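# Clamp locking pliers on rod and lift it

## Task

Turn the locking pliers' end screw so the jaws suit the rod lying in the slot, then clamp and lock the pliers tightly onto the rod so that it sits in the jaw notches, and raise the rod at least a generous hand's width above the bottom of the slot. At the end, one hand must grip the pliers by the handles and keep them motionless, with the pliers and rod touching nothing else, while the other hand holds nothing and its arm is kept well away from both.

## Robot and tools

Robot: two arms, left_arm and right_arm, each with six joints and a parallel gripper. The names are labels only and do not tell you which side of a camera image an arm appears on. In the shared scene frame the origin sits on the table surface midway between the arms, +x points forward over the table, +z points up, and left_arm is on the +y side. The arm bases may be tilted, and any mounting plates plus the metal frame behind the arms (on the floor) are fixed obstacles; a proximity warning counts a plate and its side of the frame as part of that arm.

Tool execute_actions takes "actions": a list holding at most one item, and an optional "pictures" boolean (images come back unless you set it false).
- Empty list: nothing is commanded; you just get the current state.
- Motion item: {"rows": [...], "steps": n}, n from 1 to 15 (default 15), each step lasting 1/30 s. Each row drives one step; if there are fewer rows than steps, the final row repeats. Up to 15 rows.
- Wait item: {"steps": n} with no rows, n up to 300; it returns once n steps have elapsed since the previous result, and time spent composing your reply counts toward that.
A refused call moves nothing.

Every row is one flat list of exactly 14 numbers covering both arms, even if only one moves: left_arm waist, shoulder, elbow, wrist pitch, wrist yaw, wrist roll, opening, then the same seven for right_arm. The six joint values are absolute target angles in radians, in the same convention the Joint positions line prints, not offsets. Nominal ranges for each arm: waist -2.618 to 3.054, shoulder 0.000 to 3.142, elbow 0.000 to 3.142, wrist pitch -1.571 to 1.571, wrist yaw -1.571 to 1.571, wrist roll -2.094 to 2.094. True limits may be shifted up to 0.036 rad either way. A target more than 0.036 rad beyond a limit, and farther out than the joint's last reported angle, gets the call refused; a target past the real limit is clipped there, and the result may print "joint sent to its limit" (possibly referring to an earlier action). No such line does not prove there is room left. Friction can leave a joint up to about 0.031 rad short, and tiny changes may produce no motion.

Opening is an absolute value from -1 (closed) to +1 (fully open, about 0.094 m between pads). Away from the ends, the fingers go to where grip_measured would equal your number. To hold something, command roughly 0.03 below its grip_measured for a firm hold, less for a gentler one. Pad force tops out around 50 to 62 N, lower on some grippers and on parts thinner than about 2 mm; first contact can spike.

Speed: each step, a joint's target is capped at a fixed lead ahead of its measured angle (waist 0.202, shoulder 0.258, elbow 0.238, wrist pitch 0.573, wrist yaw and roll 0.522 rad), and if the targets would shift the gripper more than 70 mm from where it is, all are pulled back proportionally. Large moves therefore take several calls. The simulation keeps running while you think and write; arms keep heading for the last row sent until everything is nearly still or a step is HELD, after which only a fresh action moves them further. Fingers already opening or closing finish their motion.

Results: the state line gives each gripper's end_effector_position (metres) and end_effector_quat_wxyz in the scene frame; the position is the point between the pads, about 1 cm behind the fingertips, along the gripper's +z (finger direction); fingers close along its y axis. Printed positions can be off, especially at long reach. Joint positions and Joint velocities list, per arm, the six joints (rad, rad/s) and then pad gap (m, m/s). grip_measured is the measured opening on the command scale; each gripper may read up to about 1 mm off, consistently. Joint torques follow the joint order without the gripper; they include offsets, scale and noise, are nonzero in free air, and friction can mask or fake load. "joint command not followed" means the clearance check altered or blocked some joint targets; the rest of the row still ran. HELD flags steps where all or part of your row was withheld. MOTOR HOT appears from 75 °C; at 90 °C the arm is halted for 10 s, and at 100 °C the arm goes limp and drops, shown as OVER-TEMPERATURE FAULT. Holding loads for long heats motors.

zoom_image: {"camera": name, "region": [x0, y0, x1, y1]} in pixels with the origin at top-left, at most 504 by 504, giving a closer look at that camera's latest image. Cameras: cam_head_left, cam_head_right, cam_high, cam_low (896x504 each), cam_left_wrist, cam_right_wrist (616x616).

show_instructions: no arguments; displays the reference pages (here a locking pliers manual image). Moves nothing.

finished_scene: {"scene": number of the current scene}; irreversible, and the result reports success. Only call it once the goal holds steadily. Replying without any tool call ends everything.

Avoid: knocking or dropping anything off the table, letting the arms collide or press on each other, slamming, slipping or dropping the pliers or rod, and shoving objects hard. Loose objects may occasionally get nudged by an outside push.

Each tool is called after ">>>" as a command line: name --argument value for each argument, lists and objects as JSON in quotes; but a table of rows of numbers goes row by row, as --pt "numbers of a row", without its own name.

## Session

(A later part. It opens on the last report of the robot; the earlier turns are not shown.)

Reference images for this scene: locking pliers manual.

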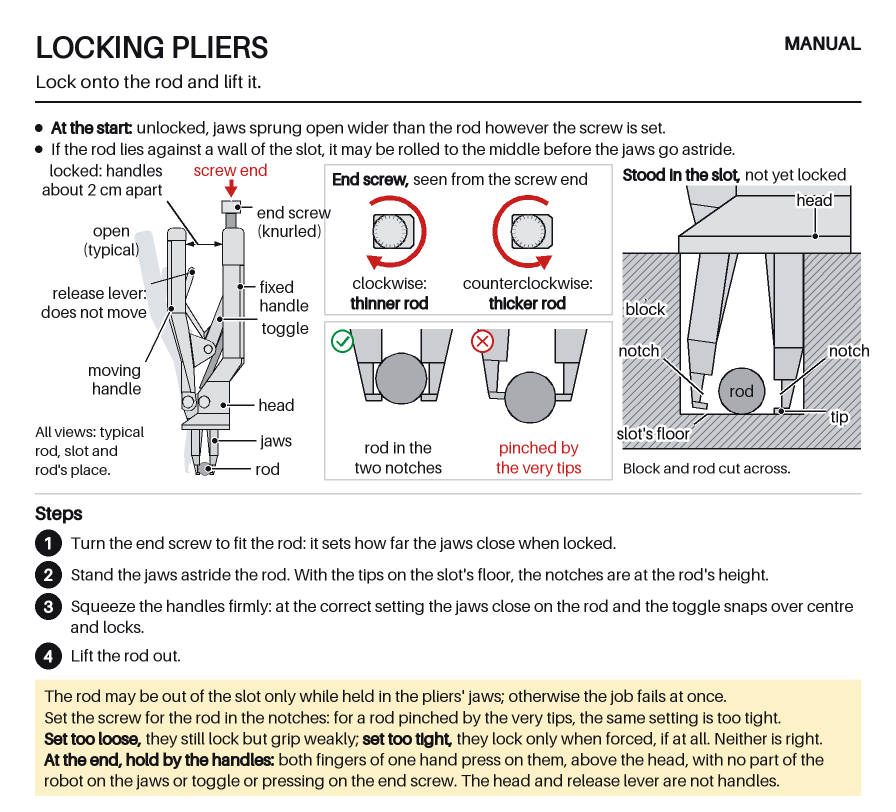

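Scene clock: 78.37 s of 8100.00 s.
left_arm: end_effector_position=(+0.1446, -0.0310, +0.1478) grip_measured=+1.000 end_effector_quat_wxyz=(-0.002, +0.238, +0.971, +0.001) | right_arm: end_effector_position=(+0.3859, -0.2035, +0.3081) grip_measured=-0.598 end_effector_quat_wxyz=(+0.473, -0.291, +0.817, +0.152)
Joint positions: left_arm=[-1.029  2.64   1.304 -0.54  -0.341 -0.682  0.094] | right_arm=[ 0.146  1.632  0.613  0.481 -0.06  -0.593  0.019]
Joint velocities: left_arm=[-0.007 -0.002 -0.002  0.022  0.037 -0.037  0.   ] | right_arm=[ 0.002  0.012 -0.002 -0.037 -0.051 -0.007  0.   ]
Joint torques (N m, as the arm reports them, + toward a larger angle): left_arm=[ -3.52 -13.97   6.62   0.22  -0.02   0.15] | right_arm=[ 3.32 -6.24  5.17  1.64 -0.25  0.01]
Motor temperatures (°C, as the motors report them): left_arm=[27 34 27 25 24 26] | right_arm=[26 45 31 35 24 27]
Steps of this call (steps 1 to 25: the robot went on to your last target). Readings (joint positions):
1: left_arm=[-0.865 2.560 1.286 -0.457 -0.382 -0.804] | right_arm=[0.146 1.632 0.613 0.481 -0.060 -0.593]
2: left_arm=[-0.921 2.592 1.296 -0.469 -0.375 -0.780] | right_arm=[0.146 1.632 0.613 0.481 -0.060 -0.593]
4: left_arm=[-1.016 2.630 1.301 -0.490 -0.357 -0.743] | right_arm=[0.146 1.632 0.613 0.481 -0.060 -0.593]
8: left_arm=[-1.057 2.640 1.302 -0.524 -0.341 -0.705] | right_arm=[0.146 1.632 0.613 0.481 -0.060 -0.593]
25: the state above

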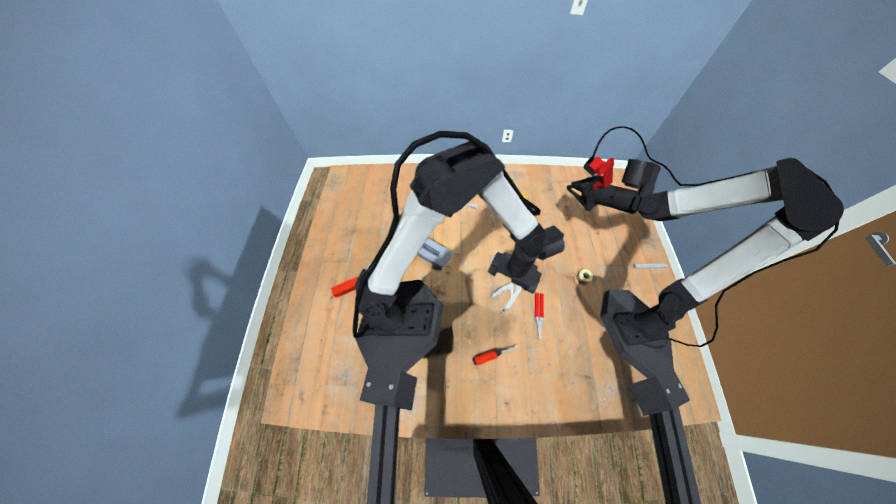

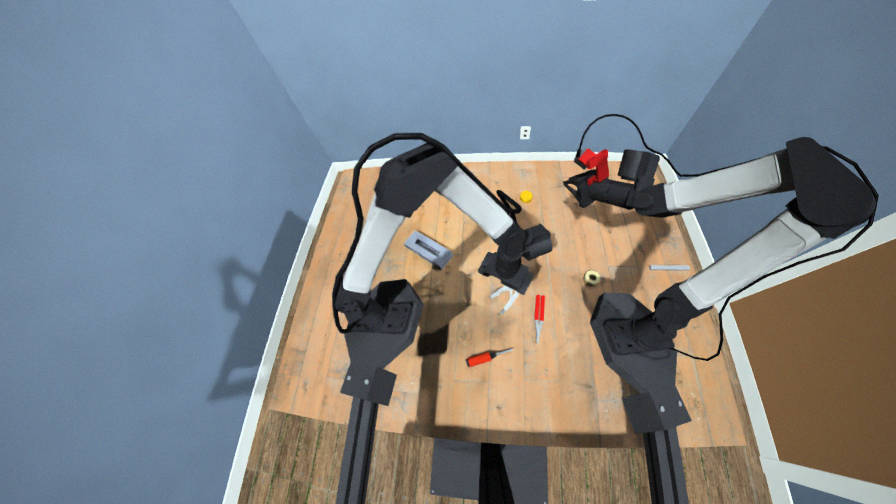

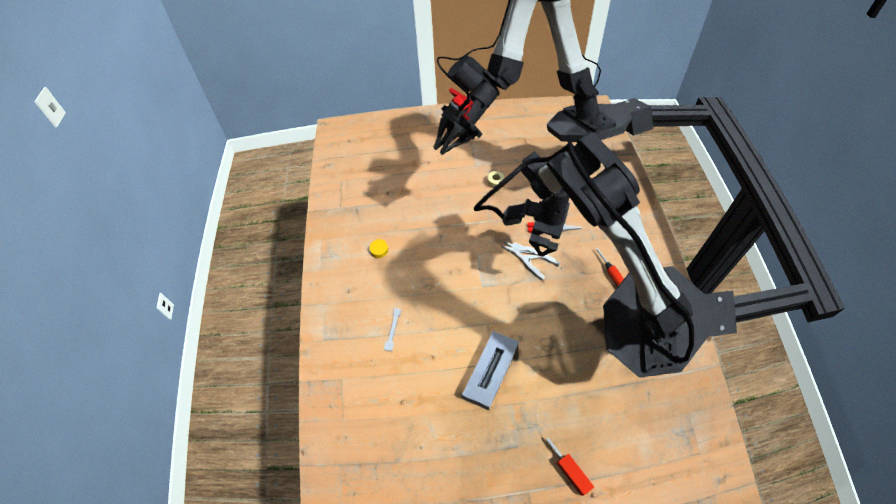

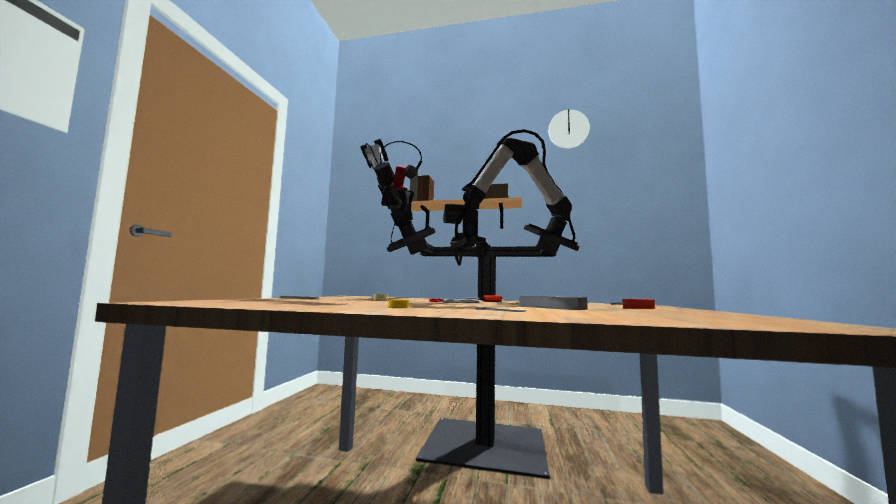

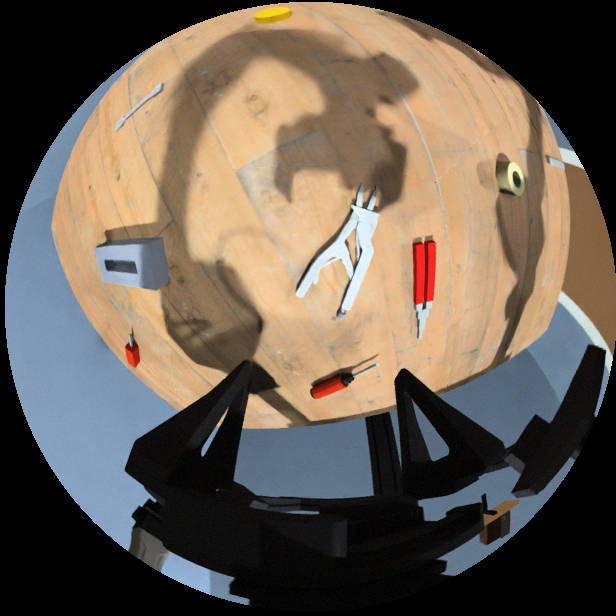

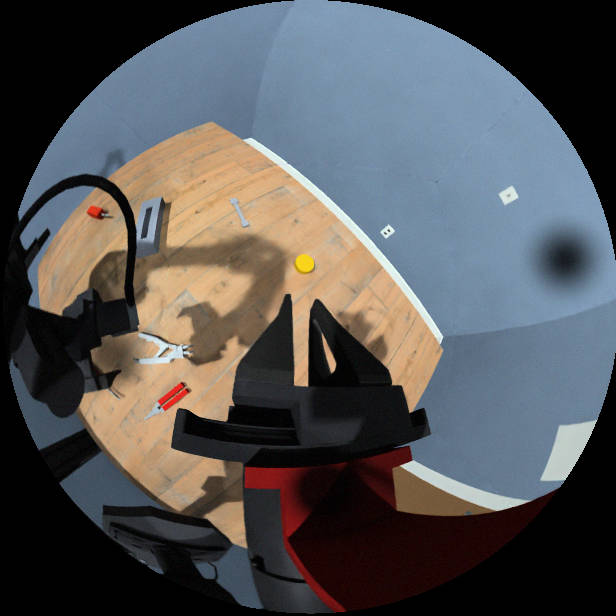

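>>> execute_actions --actions '[{"rows":[[-1.04,2.66,1.28,-0.45,-0.36,-0.65,0.8,0.15,1.64,0.6,0.455,-0.05,-0.6,-0.6],[-1.05,2.68,1.26,-0.35,-0.37,-0.62,0.6,0.15,1.64,0.6,0.455,-0.05,-0.6,-0.6],[-1.06,2.70,1.23,-0.25,-0.39,-0.59,0.4,0.15,1.64,0.6,0.455,-0.05,-0.6,-0.6],[-1.07,2.73,1.20,-0.15,-0.4,-0.56,0.2,0.15,1.64,0.6,0.455,-0.05,-0.6,-0.6],[-1.08,2.76,1.17,-0.05,-0.42,-0.53,0,0.15,1.64,0.6,0.455,-0.05,-0.6,-0.6],[-1.09,2.79,1.14,0.05,-0.43,-0.5,-0.2,0.15,1.64,0.6,0.455,-0.05,-0.6,-0.6],[-1.10,2.82,1.11,0.15,-0.45,-0.47,-0.3,0.15,1.64,0.6,0.455,-0.05,-0.6,-0.6],[-1.11,2.85,1.08,0.25,-0.46,-0.44,-0.3,0.15,1.64,0.6,0.455,-0.05,-0.6,-0.6],[-1.12,2.88,1.05,0.35,-0.48,-0.41,-0.3,0.15,1.64,0.6,0.455,-0.05,-0.6,-0.6],[-1.13,2.91,1.03,0.43,-0.49,-0.38,-0.3,0.15,1.64,0.6,0.455,-0.05,-0.6,-0.6],[-1.14,2.93,1.01,0.48,-0.5,-0.36,-0.3,0.15,1.64,0.6,0.455,-0.05,-0.6,-0.6],[-1.145,2.95,0.995,0.51,-0.51,-0.355,-0.3,0.15,1.64,0.6,0.455,-0.05,-0.6,-0.6],[-1.15,2.965,0.985,0.51,-0.512,-0.355,-0.3,0.15,1.64,0.6,0.455,-0.05,-0.6,-0.6],[-1.153,2.975,0.98,0.51,-0.512,-0.355,-0.3,0.15,1.64,0.6,0.455,-0.05,-0.6,-0.6]],"steps":15}]' --pictures false

>>> execute_actions --actions '[{"steps":25}]'

>>> zoom_image --camera "cam_left_wrist" --region '[210, 180, 430, 400]'

Scene clock: 138.87 s of 8100.00 s.
left_arm: end_effector_position=(+0.0907, -0.0225, +0.0349) grip_measured=-0.298 end_effector_quat_wxyz=(+0.146, +0.369, +0.917, -0.039) | right_arm: end_effector_position=(+0.3859, -0.2035, +0.3081) grip_measured=-0.598 end_effector_quat_wxyz=(+0.473, -0.291, +0.817, +0.152)
Joint positions: left_arm=[-1.145  2.969  0.995  0.341 -0.474 -0.407  0.033] | right_arm=[ 0.146  1.632  0.613  0.481 -0.06  -0.593  0.019]
Joint velocities: left_arm=[-0.061  0.374 -0.286  0.711 -0.198  0.315  0.001] | right_arm=[-0.007 -0.012 -0.022  0.022  0.007 -0.051  0.001]
Joint torques (N m, as the arm reports them, + toward a larger angle): left_arm=[ -3.53 -14.73   2.8    1.57  -0.24   0.16] | right_arm=[ 3.31 -6.18  5.14  1.63 -0.25  0.01]
Motor temperatures (°C, as the motors report them): left_arm=[27 40 29 25 24 26] | right_arm=[26 43 32 36 24 27]
Steps of this call (steps 1 to 15: the robot went on to your last target; steps 16 to 1800: nothing new was sent; steps 1801 to 1815: all 15 steps of this action). Readings (joint positions):
1801: left_arm=[-1.029 2.640 1.303 -0.532 -0.343 -0.678] | right_arm=[0.146 1.632 0.613 0.481 -0.060 -0.593]
1802: left_arm=[-1.030 2.641 1.297 -0.505 -0.347 -0.669] | right_arm=[0.146 1.632 0.613 0.481 -0.060 -0.593]
1804: left_arm=[-1.038 2.655 1.271 -0.400 -0.364 -0.640] | right_arm=[0.146 1.632 0.613 0.481 -0.060 -0.593]
1808: left_arm=[-1.080 2.757 1.168 -0.086 -0.408 -0.552] | right_arm=[0.146 1.632 0.613 0.481 -0.060 -0.593]
1815: the state above

Scene clock: 139.70 s of 8100.00 s.
left_arm: end_effector_position=(+0.1050, -0.0449, +0.0433) grip_measured=-0.298 end_effector_quat_wxyz=(+0.201, +0.357, +0.909, -0.073) | right_arm: end_effector_position=(+0.3859, -0.2035, +0.3081) grip_measured=-0.598 end_effector_quat_wxyz=(+0.473, -0.291, +0.817, +0.152)
Joint positions: left_arm=[-1.146  2.979  0.984  0.504 -0.505 -0.361  0.033] | right_arm=[ 0.146  1.632  0.613  0.481 -0.06  -0.593  0.019]
Joint velocities: left_arm=[ 0.002 -0.007 -0.002 -0.007  0.007  0.007 -0.002] | right_arm=[ 0.002 -0.002 -0.022  0.066 -0.037  0.007  0.001]
Joint torques (N m, as the arm reports them, + toward a larger angle): left_arm=[ -3.87 -13.55   2.16   1.26  -0.19   0.17] | right_arm=[ 3.14 -6.14  5.2   1.63 -0.25  0.01]
Motor temperatures (°C, as the motors report them): left_arm=[27 40 29 25 24 26] | right_arm=[26 43 32 36 24 27]
Steps of this call (steps 1 to 25: the robot went on to your last target). Readings (joint positions):
1: left_arm=[-1.146 2.978 0.987 0.363 -0.479 -0.398] | right_arm=[0.146 1.632 0.613 0.481 -0.060 -0.593]
2: left_arm=[-1.146 2.981 0.984 0.382 -0.483 -0.391] | right_arm=[0.146 1.632 0.613 0.481 -0.060 -0.593]
4: left_arm=[-1.146 2.981 0.984 0.423 -0.491 -0.380] | right_arm=[0.146 1.632 0.613 0.481 -0.060 -0.593]
8: left_arm=[-1.146 2.979 0.984 0.476 -0.499 -0.369] | right_arm=[0.146 1.632 0.613 0.481 -0.060 -0.593]
25: the state above

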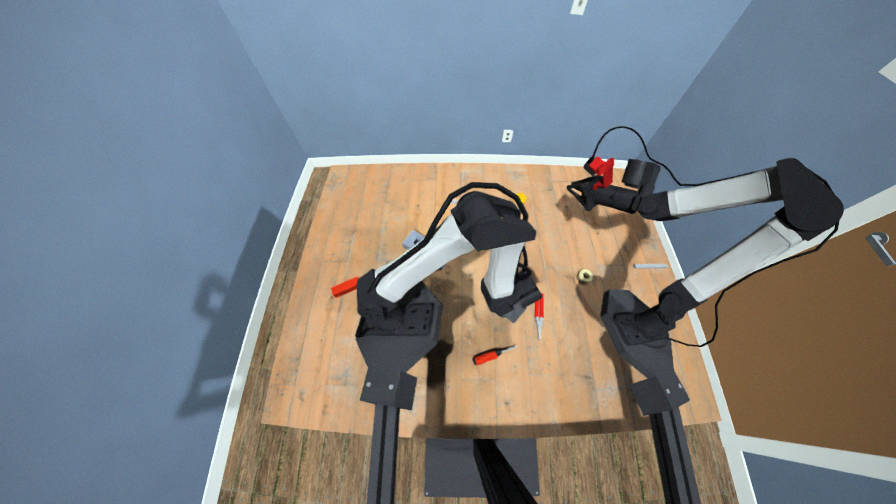

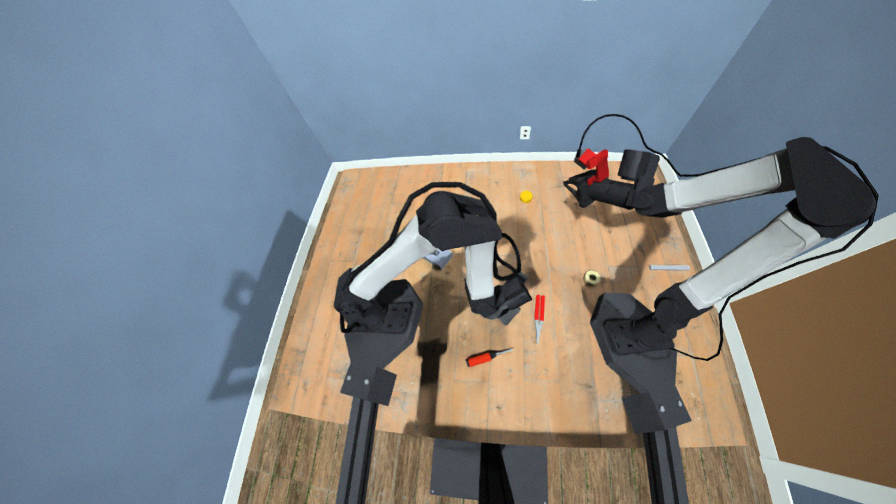

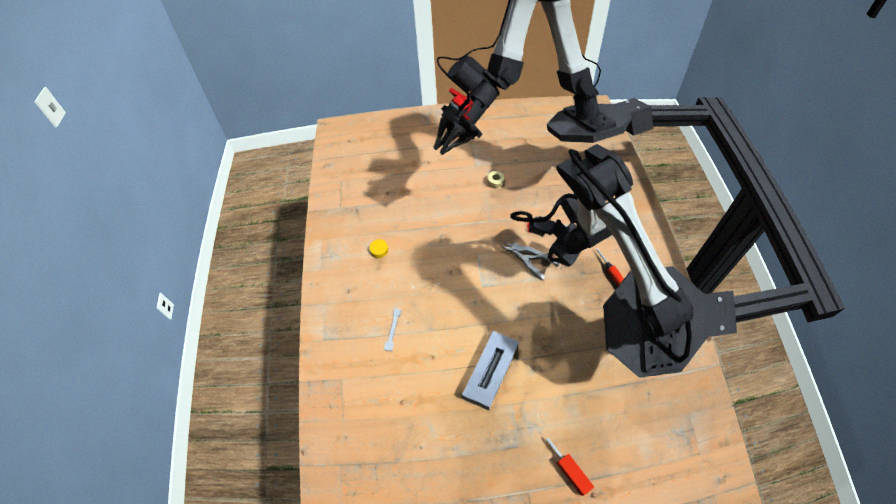

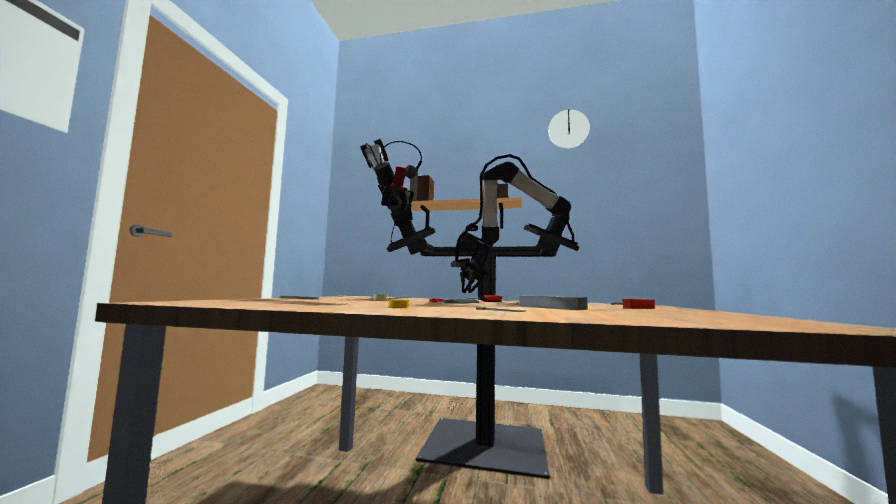

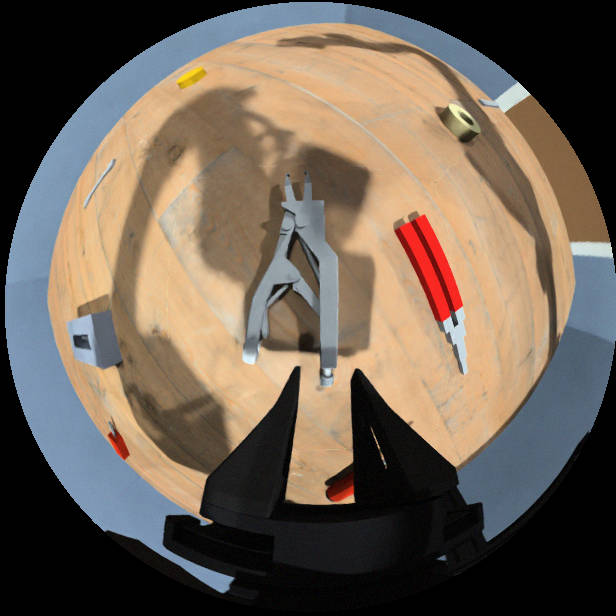

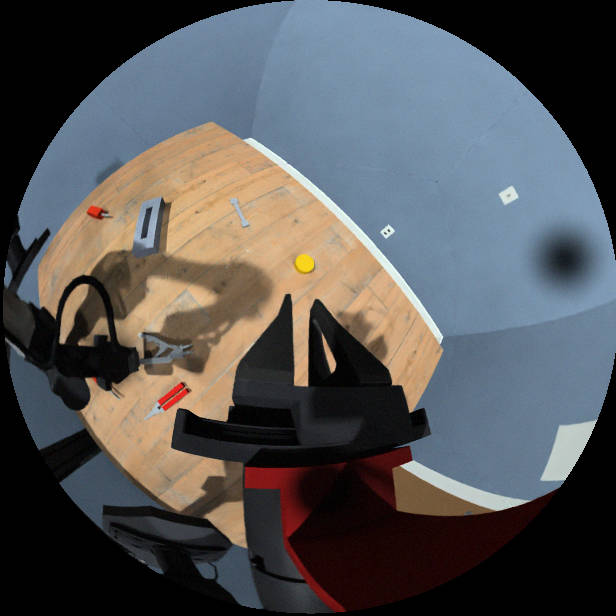

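Region (210, 180, 430, 400) of cam_left_wrist's 616x616 image, scaled by 2.291, with more detail than that image has.

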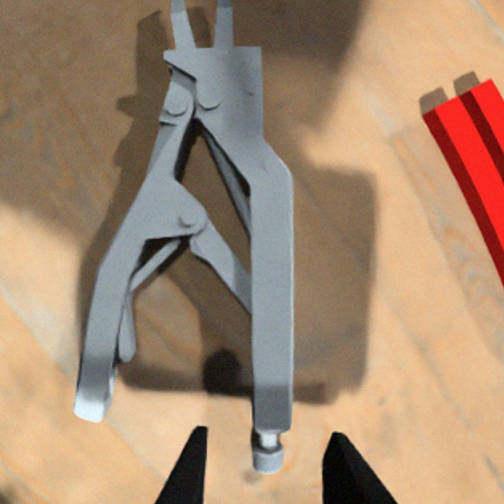

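>>> execute_actions --actions '[]'

Scene clock: 158.13 s of 8100.00 s.
left_arm: end_effector_position=(+0.1051, -0.0449, +0.0433) grip_measured=-0.298 end_effector_quat_wxyz=(+0.201, +0.357, +0.909, -0.073) | right_arm: end_effector_position=(+0.3859, -0.2035, +0.3081) grip_measured=-0.598 end_effector_quat_wxyz=(+0.473, -0.291, +0.817, +0.152)
Joint positions: left_arm=[-1.146  2.979  0.984  0.505 -0.505 -0.361  0.033] | right_arm=[ 0.146  1.632  0.613  0.481 -0.06  -0.593  0.019]
Joint velocities: left_arm=[ 0.002 -0.007  0.002  0.022  0.022 -0.051 -0.001] | right_arm=[ 0.002 -0.007 -0.027 -0.007 -0.037 -0.022  0.   ]
Joint torques (N m, as the arm reports them, + toward a larger angle): left_arm=[ -3.88 -13.57   2.14   1.27  -0.19   0.17] | right_arm=[ 3.22 -6.12  5.26  1.65 -0.22  0.03]
Motor temperatures (°C, as the motors report them): left_arm=[27 41 28 26 24 26] | right_arm=[26 43 32 36 24 27]
Steps of this call (steps 1 to 15: the robot went on to your last target; steps 16 to 553: nothing new was sent). Readings (joint positions):
1: left_arm=[-1.146 2.979 0.984 0.504 -0.505 -0.361] | right_arm=[0.146 1.632 0.613 0.481 -0.060 -0.593]
2: left_arm=[-1.146 2.979 0.984 0.504 -0.505 -0.361] | right_arm=[0.146 1.632 0.613 0.481 -0.060 -0.593]
4: left_arm=[-1.146 2.979 0.984 0.505 -0.505 -0.361] | right_arm=[0.146 1.632 0.613 0.481 -0.060 -0.593]
8: left_arm=[-1.146 2.979 0.984 0.505 -0.505 -0.361] | right_arm=[0.146 1.632 0.613 0.481 -0.060 -0.593]
553: the state above
All arms were judged still, so your last target was given up. Only a new action makes them travel on or press farther. Fingers that are still opening or closing keep moving.

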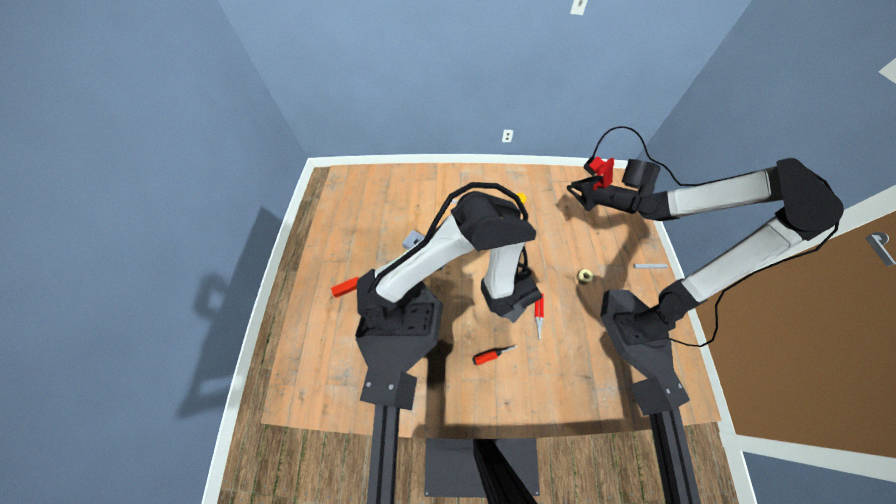

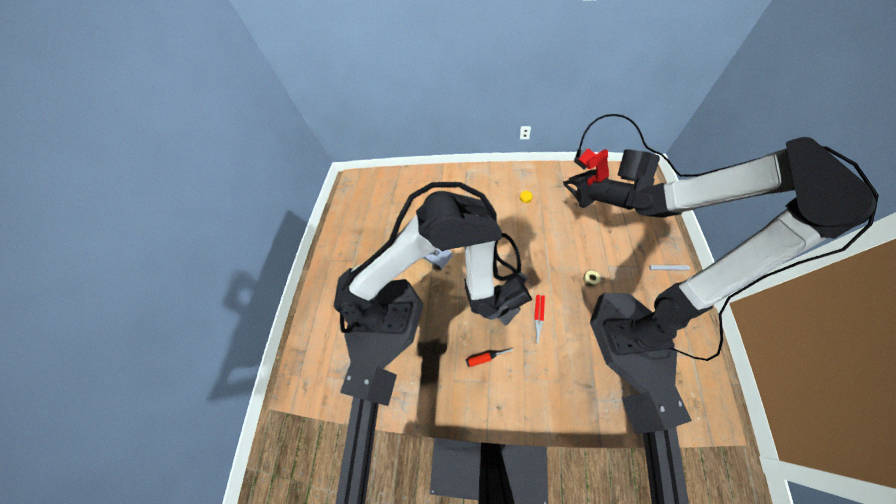

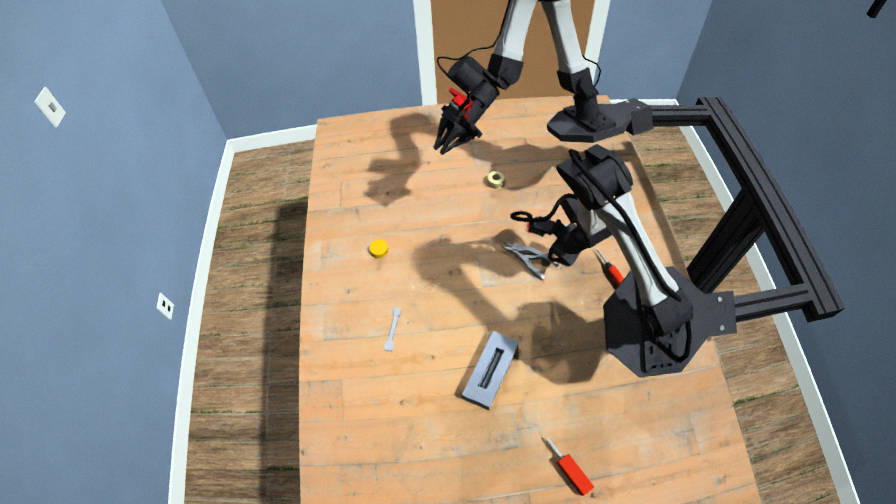

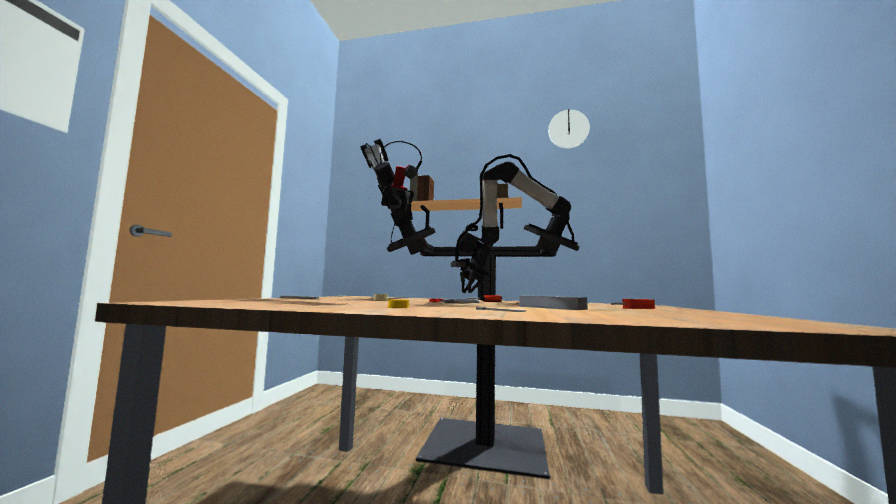

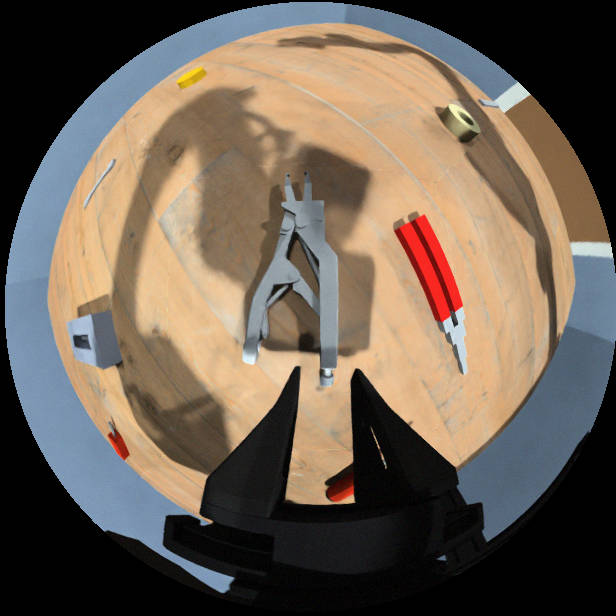

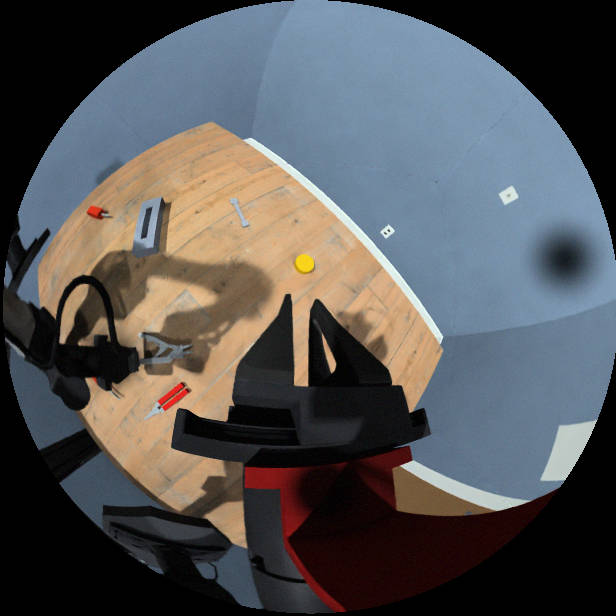

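>>> execute_actions --actions '[{"rows":[[-1.135,3.0,1.005,0.52,-0.505,-0.345,-0.3,0.15,1.64,0.6,0.455,-0.05,-0.6,-0.6],[-1.125,3.015,1.02,0.53,-0.505,-0.335,-0.3,0.15,1.64,0.6,0.455,-0.05,-0.6,-0.6],[-1.115,3.03,1.035,0.535,-0.5,-0.325,-0.3,0.15,1.64,0.6,0.455,-0.05,-0.6,-0.6],[-1.105,3.045,1.05,0.54,-0.5,-0.315,-0.3,0.15,1.64,0.6,0.455,-0.05,-0.6,-0.6],[-1.095,3.06,1.065,0.545,-0.495,-0.305,-0.3,0.15,1.64,0.6,0.455,-0.05,-0.6,-0.6],[-1.085,3.075,1.08,0.55,-0.495,-0.298,-0.3,0.15,1.64,0.6,0.455,-0.05,-0.6,-0.6],[-1.075,3.09,1.097,0.555,-0.49,-0.29,-0.3,0.15,1.64,0.6,0.455,-0.05,-0.6,-0.6],[-1.068,3.1,1.11,0.558,-0.49,-0.285,-0.3,0.15,1.64,0.6,0.455,-0.05,-0.6,-0.6]],"steps":15}]'

Scene clock: 168.70 s of 8100.00 s.
left_arm: end_effector_position=(+0.1195, -0.0582, +0.0167) grip_measured=-0.298 end_effector_quat_wxyz=(+0.205, +0.348, +0.912, -0.076) | right_arm: end_effector_position=(+0.3859, -0.2035, +0.3081) grip_measured=-0.598 end_effector_quat_wxyz=(+0.473, -0.291, +0.817, +0.152)
Joint positions: left_arm=[-1.077  3.083  1.092  0.548 -0.501 -0.297  0.033] | right_arm=[ 0.146  1.632  0.613  0.481 -0.06  -0.593  0.019]
Joint velocities: left_arm=[-0.022 -0.007 -0.002  0.11  -0.051  0.051 -0.001] | right_arm=[-0.007 -0.007  0.012 -0.037  0.037 -0.081 -0.   ]
Joint torques (N m, as the arm reports them, + toward a larger angle): left_arm=[ -2.84 -11.98   3.95   1.26   0.03   0.18] | right_arm=[ 3.06 -6.34  5.    1.67 -0.23  0.01]
Motor temperatures (°C, as the motors report them): left_arm=[27 41 27 27 24 26] | right_arm=[26 43 32 36 24 27]
Steps of this call (steps 1 to 302: nothing new was sent; steps 303 to 317: all 15 steps of this action). Readings (joint positions):
303: left_arm=[-1.146 2.979 0.984 0.506 -0.505 -0.360] | right_arm=[0.146 1.632 0.613 0.481 -0.060 -0.593]
304: left_arm=[-1.145 2.981 0.986 0.507 -0.505 -0.357] | right_arm=[0.146 1.632 0.613 0.481 -0.060 -0.593]
306: left_arm=[-1.138 2.998 1.008 0.515 -0.505 -0.346] | right_arm=[0.146 1.632 0.613 0.481 -0.060 -0.593]
310: left_arm=[-1.100 3.056 1.071 0.537 -0.503 -0.319] | right_arm=[0.146 1.632 0.613 0.481 -0.060 -0.593]
317: the state above

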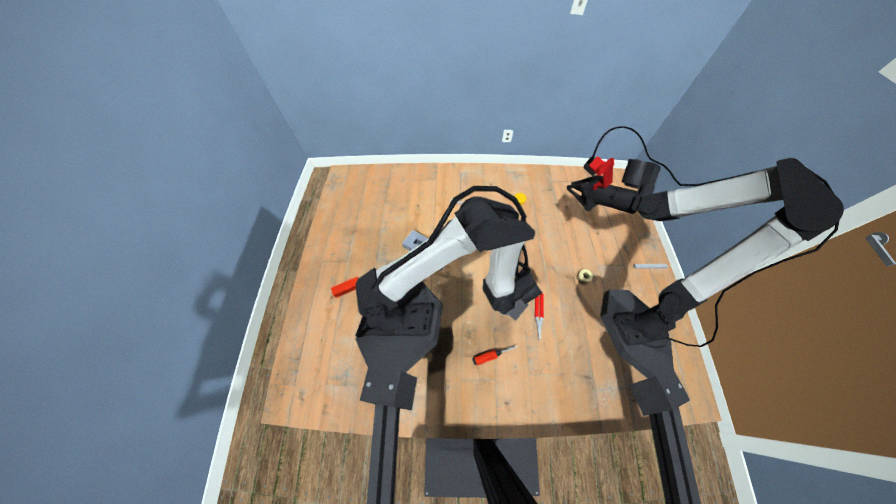

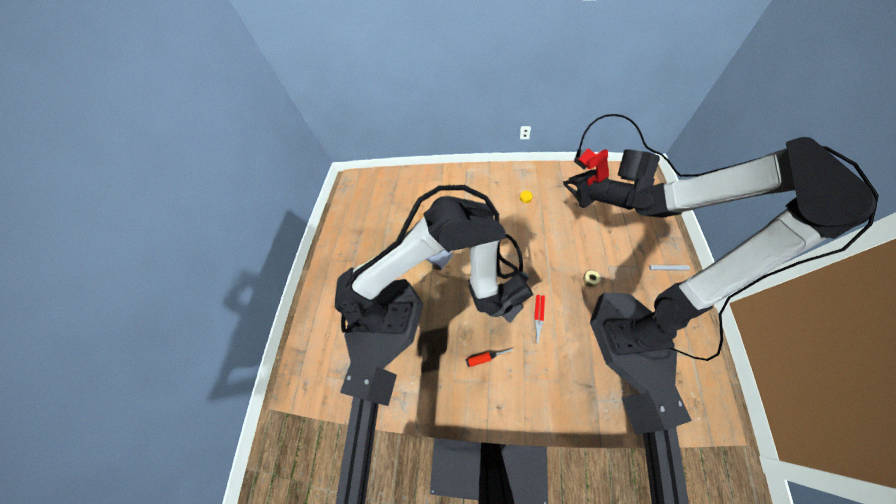

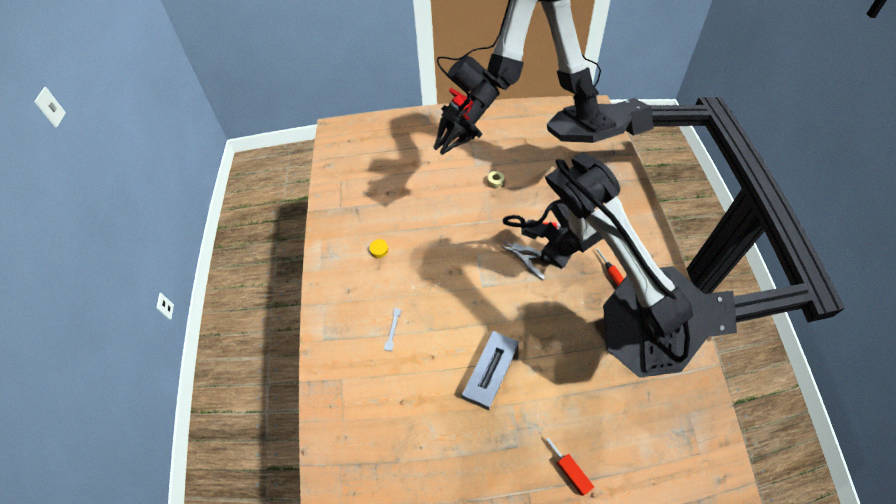

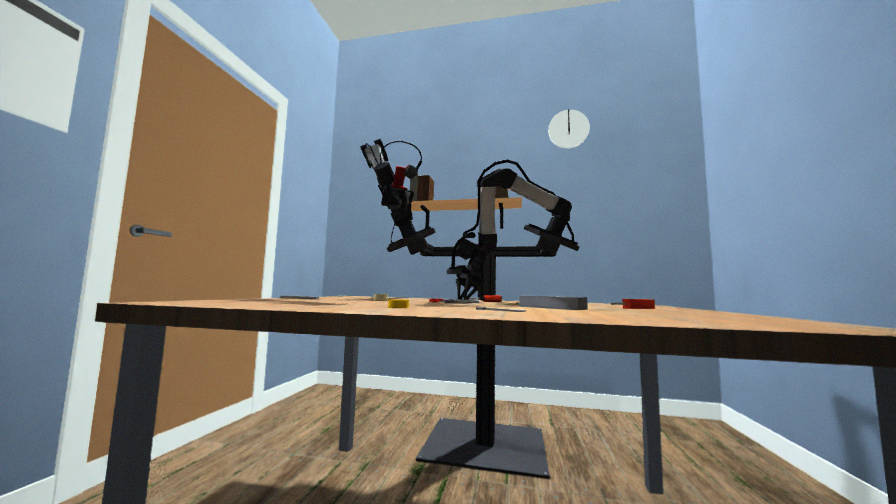

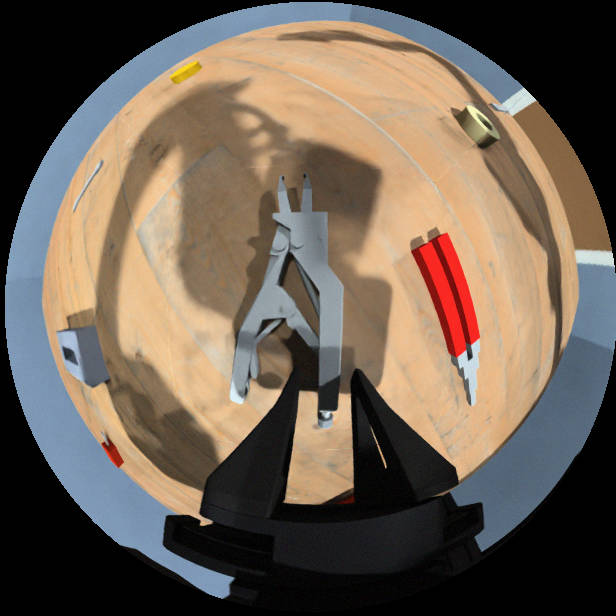

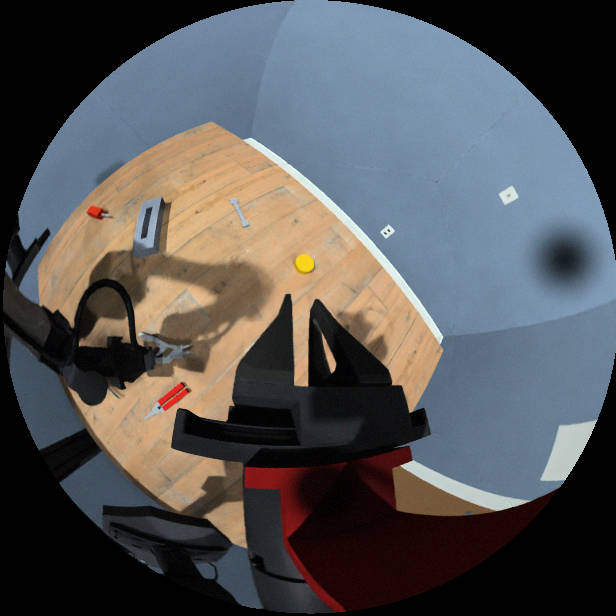

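>>> execute_actions --actions '[{"rows":[[-1.062,3.11,1.12,0.56,-0.488,-0.278,-0.35,0.15,1.64,0.6,0.455,-0.05,-0.6,-0.6],[-1.056,3.122,1.131,0.562,-0.486,-0.272,-0.4,0.15,1.64,0.6,0.455,-0.05,-0.6,-0.6],[-1.056,3.122,1.131,0.562,-0.486,-0.272,-0.45,0.15,1.64,0.6,0.455,-0.05,-0.6,-0.6],[-1.056,3.122,1.131,0.562,-0.486,-0.272,-0.5,0.15,1.64,0.6,0.455,-0.05,-0.6,-0.6],[-1.056,3.122,1.131,0.562,-0.486,-0.272,-0.55,0.15,1.64,0.6,0.455,-0.05,-0.6,-0.6]],"steps":15}]'

>>> zoom_image --camera "cam_left_wrist" --region '[200, 250, 450, 500]'

Scene clock: 174.83 s of 8100.00 s.
left_arm: end_effector_position=(+0.1211, -0.0630, +0.0128) grip_measured=-0.548 end_effector_quat_wxyz=(+0.207, +0.352, +0.909, -0.079) | right_arm: end_effector_position=(+0.3859, -0.2035, +0.3081) grip_measured=-0.598 end_effector_quat_wxyz=(+0.473, -0.291, +0.817, +0.152)
Joint positions: left_arm=[-1.071  3.102  1.115  0.557 -0.497 -0.279  0.021] | right_arm=[ 0.146  1.632  0.613  0.481 -0.06  -0.593  0.019]
Joint velocities: left_arm=[-0.002  0.002  0.007 -0.007 -0.037  0.037 -0.   ] | right_arm=[ 0.022  0.012  0.007 -0.022 -0.022  0.022 -0.   ]
Joint torques (N m, as the arm reports them, + toward a larger angle): left_arm=[ -2.47 -11.85   3.88   1.32   0.02   0.16] | right_arm=[ 3.06 -6.27  5.03  1.64 -0.21 -0.02]
Motor temperatures (°C, as the motors report them): left_arm=[27 41 27 27 24 26] | right_arm=[26 43 32 36 24 27]
Steps of this call (steps 1 to 15: the robot went on to your last target; steps 16 to 169: nothing new was sent; steps 170 to 184: all 15 steps of this action). Readings (joint positions):
170: left_arm=[-1.077 3.084 1.093 0.553 -0.500 -0.290] | right_arm=[0.146 1.632 0.613 0.481 -0.060 -0.593]
171: left_arm=[-1.077 3.088 1.099 0.553 -0.500 -0.288] | right_arm=[0.146 1.632 0.613 0.481 -0.060 -0.593]
173: left_arm=[-1.074 3.097 1.111 0.556 -0.498 -0.285] | right_arm=[0.146 1.632 0.613 0.481 -0.060 -0.593]
177: left_arm=[-1.071 3.102 1.115 0.557 -0.497 -0.281] | right_arm=[0.146 1.632 0.613 0.481 -0.060 -0.593]
184: the state above

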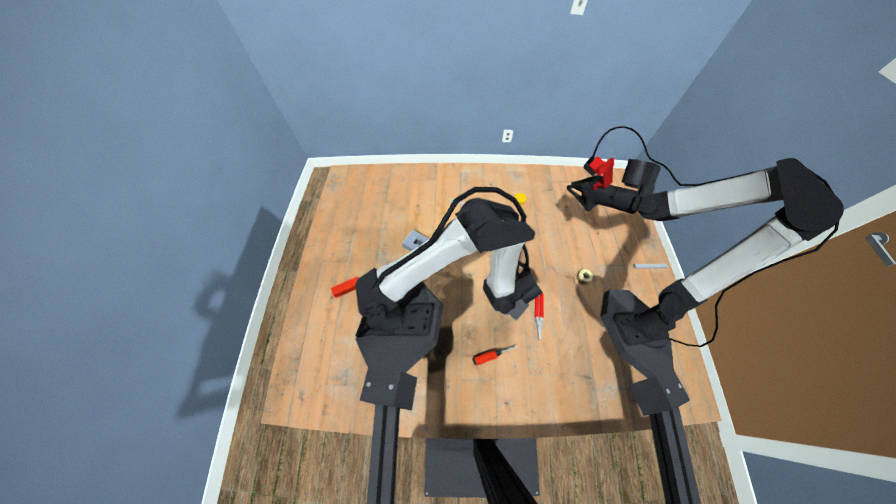

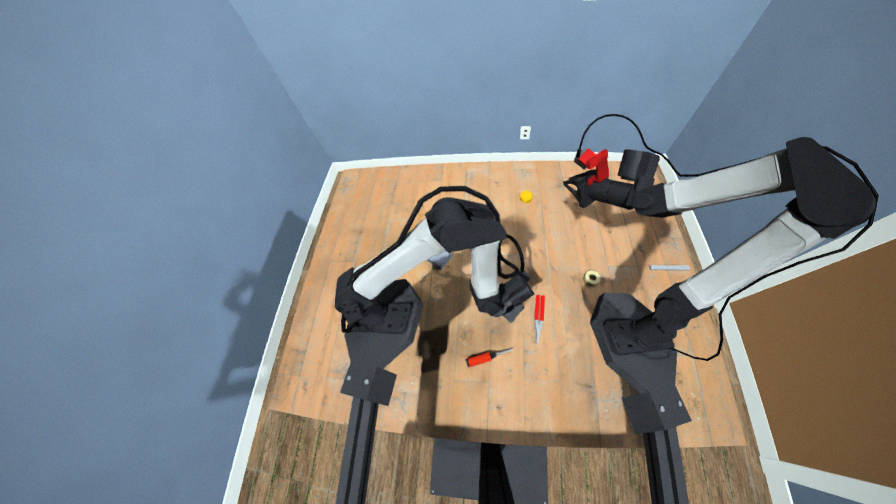

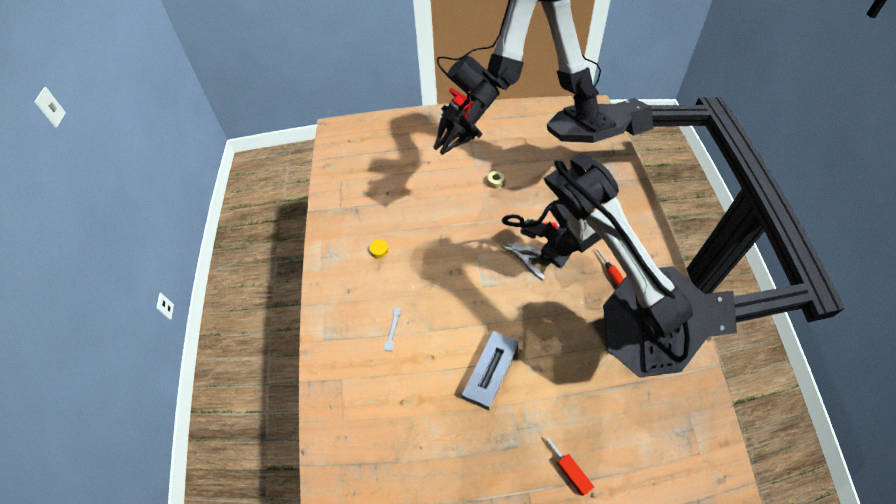

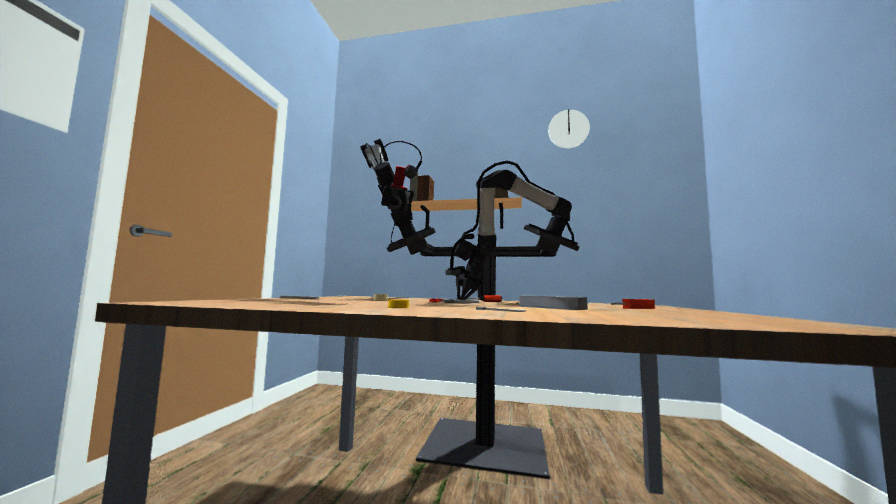

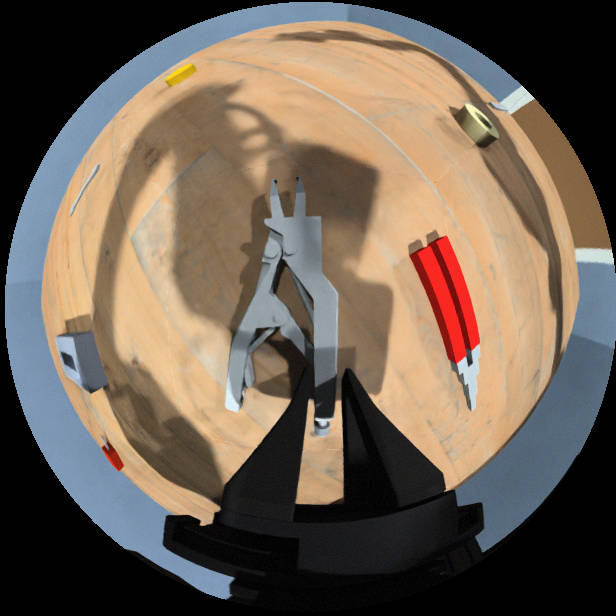

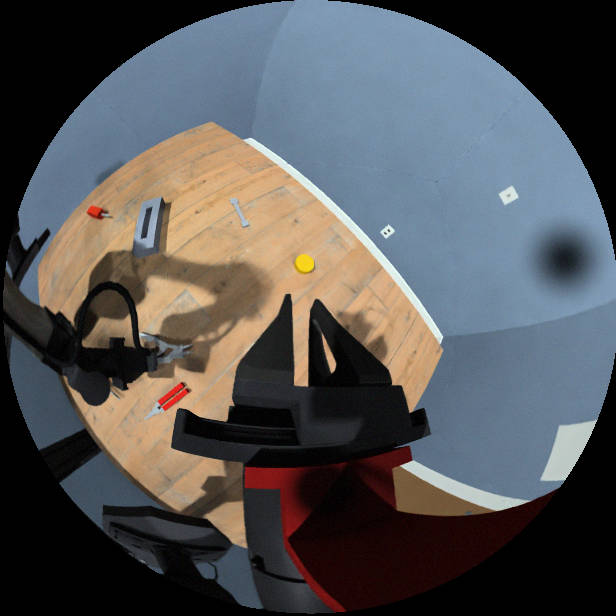

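Region (200, 250, 450, 500) of cam_left_wrist's 616x616 image, scaled by 2.016, with more detail than that image has.

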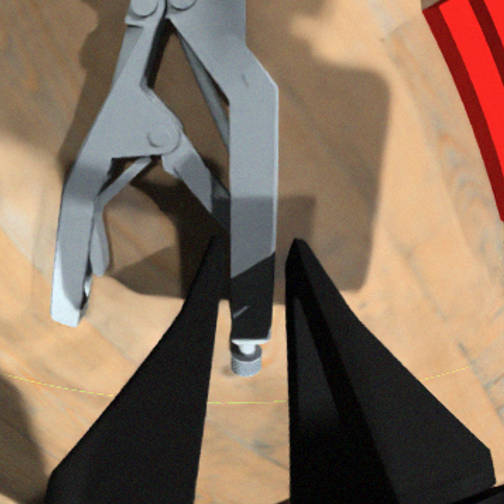

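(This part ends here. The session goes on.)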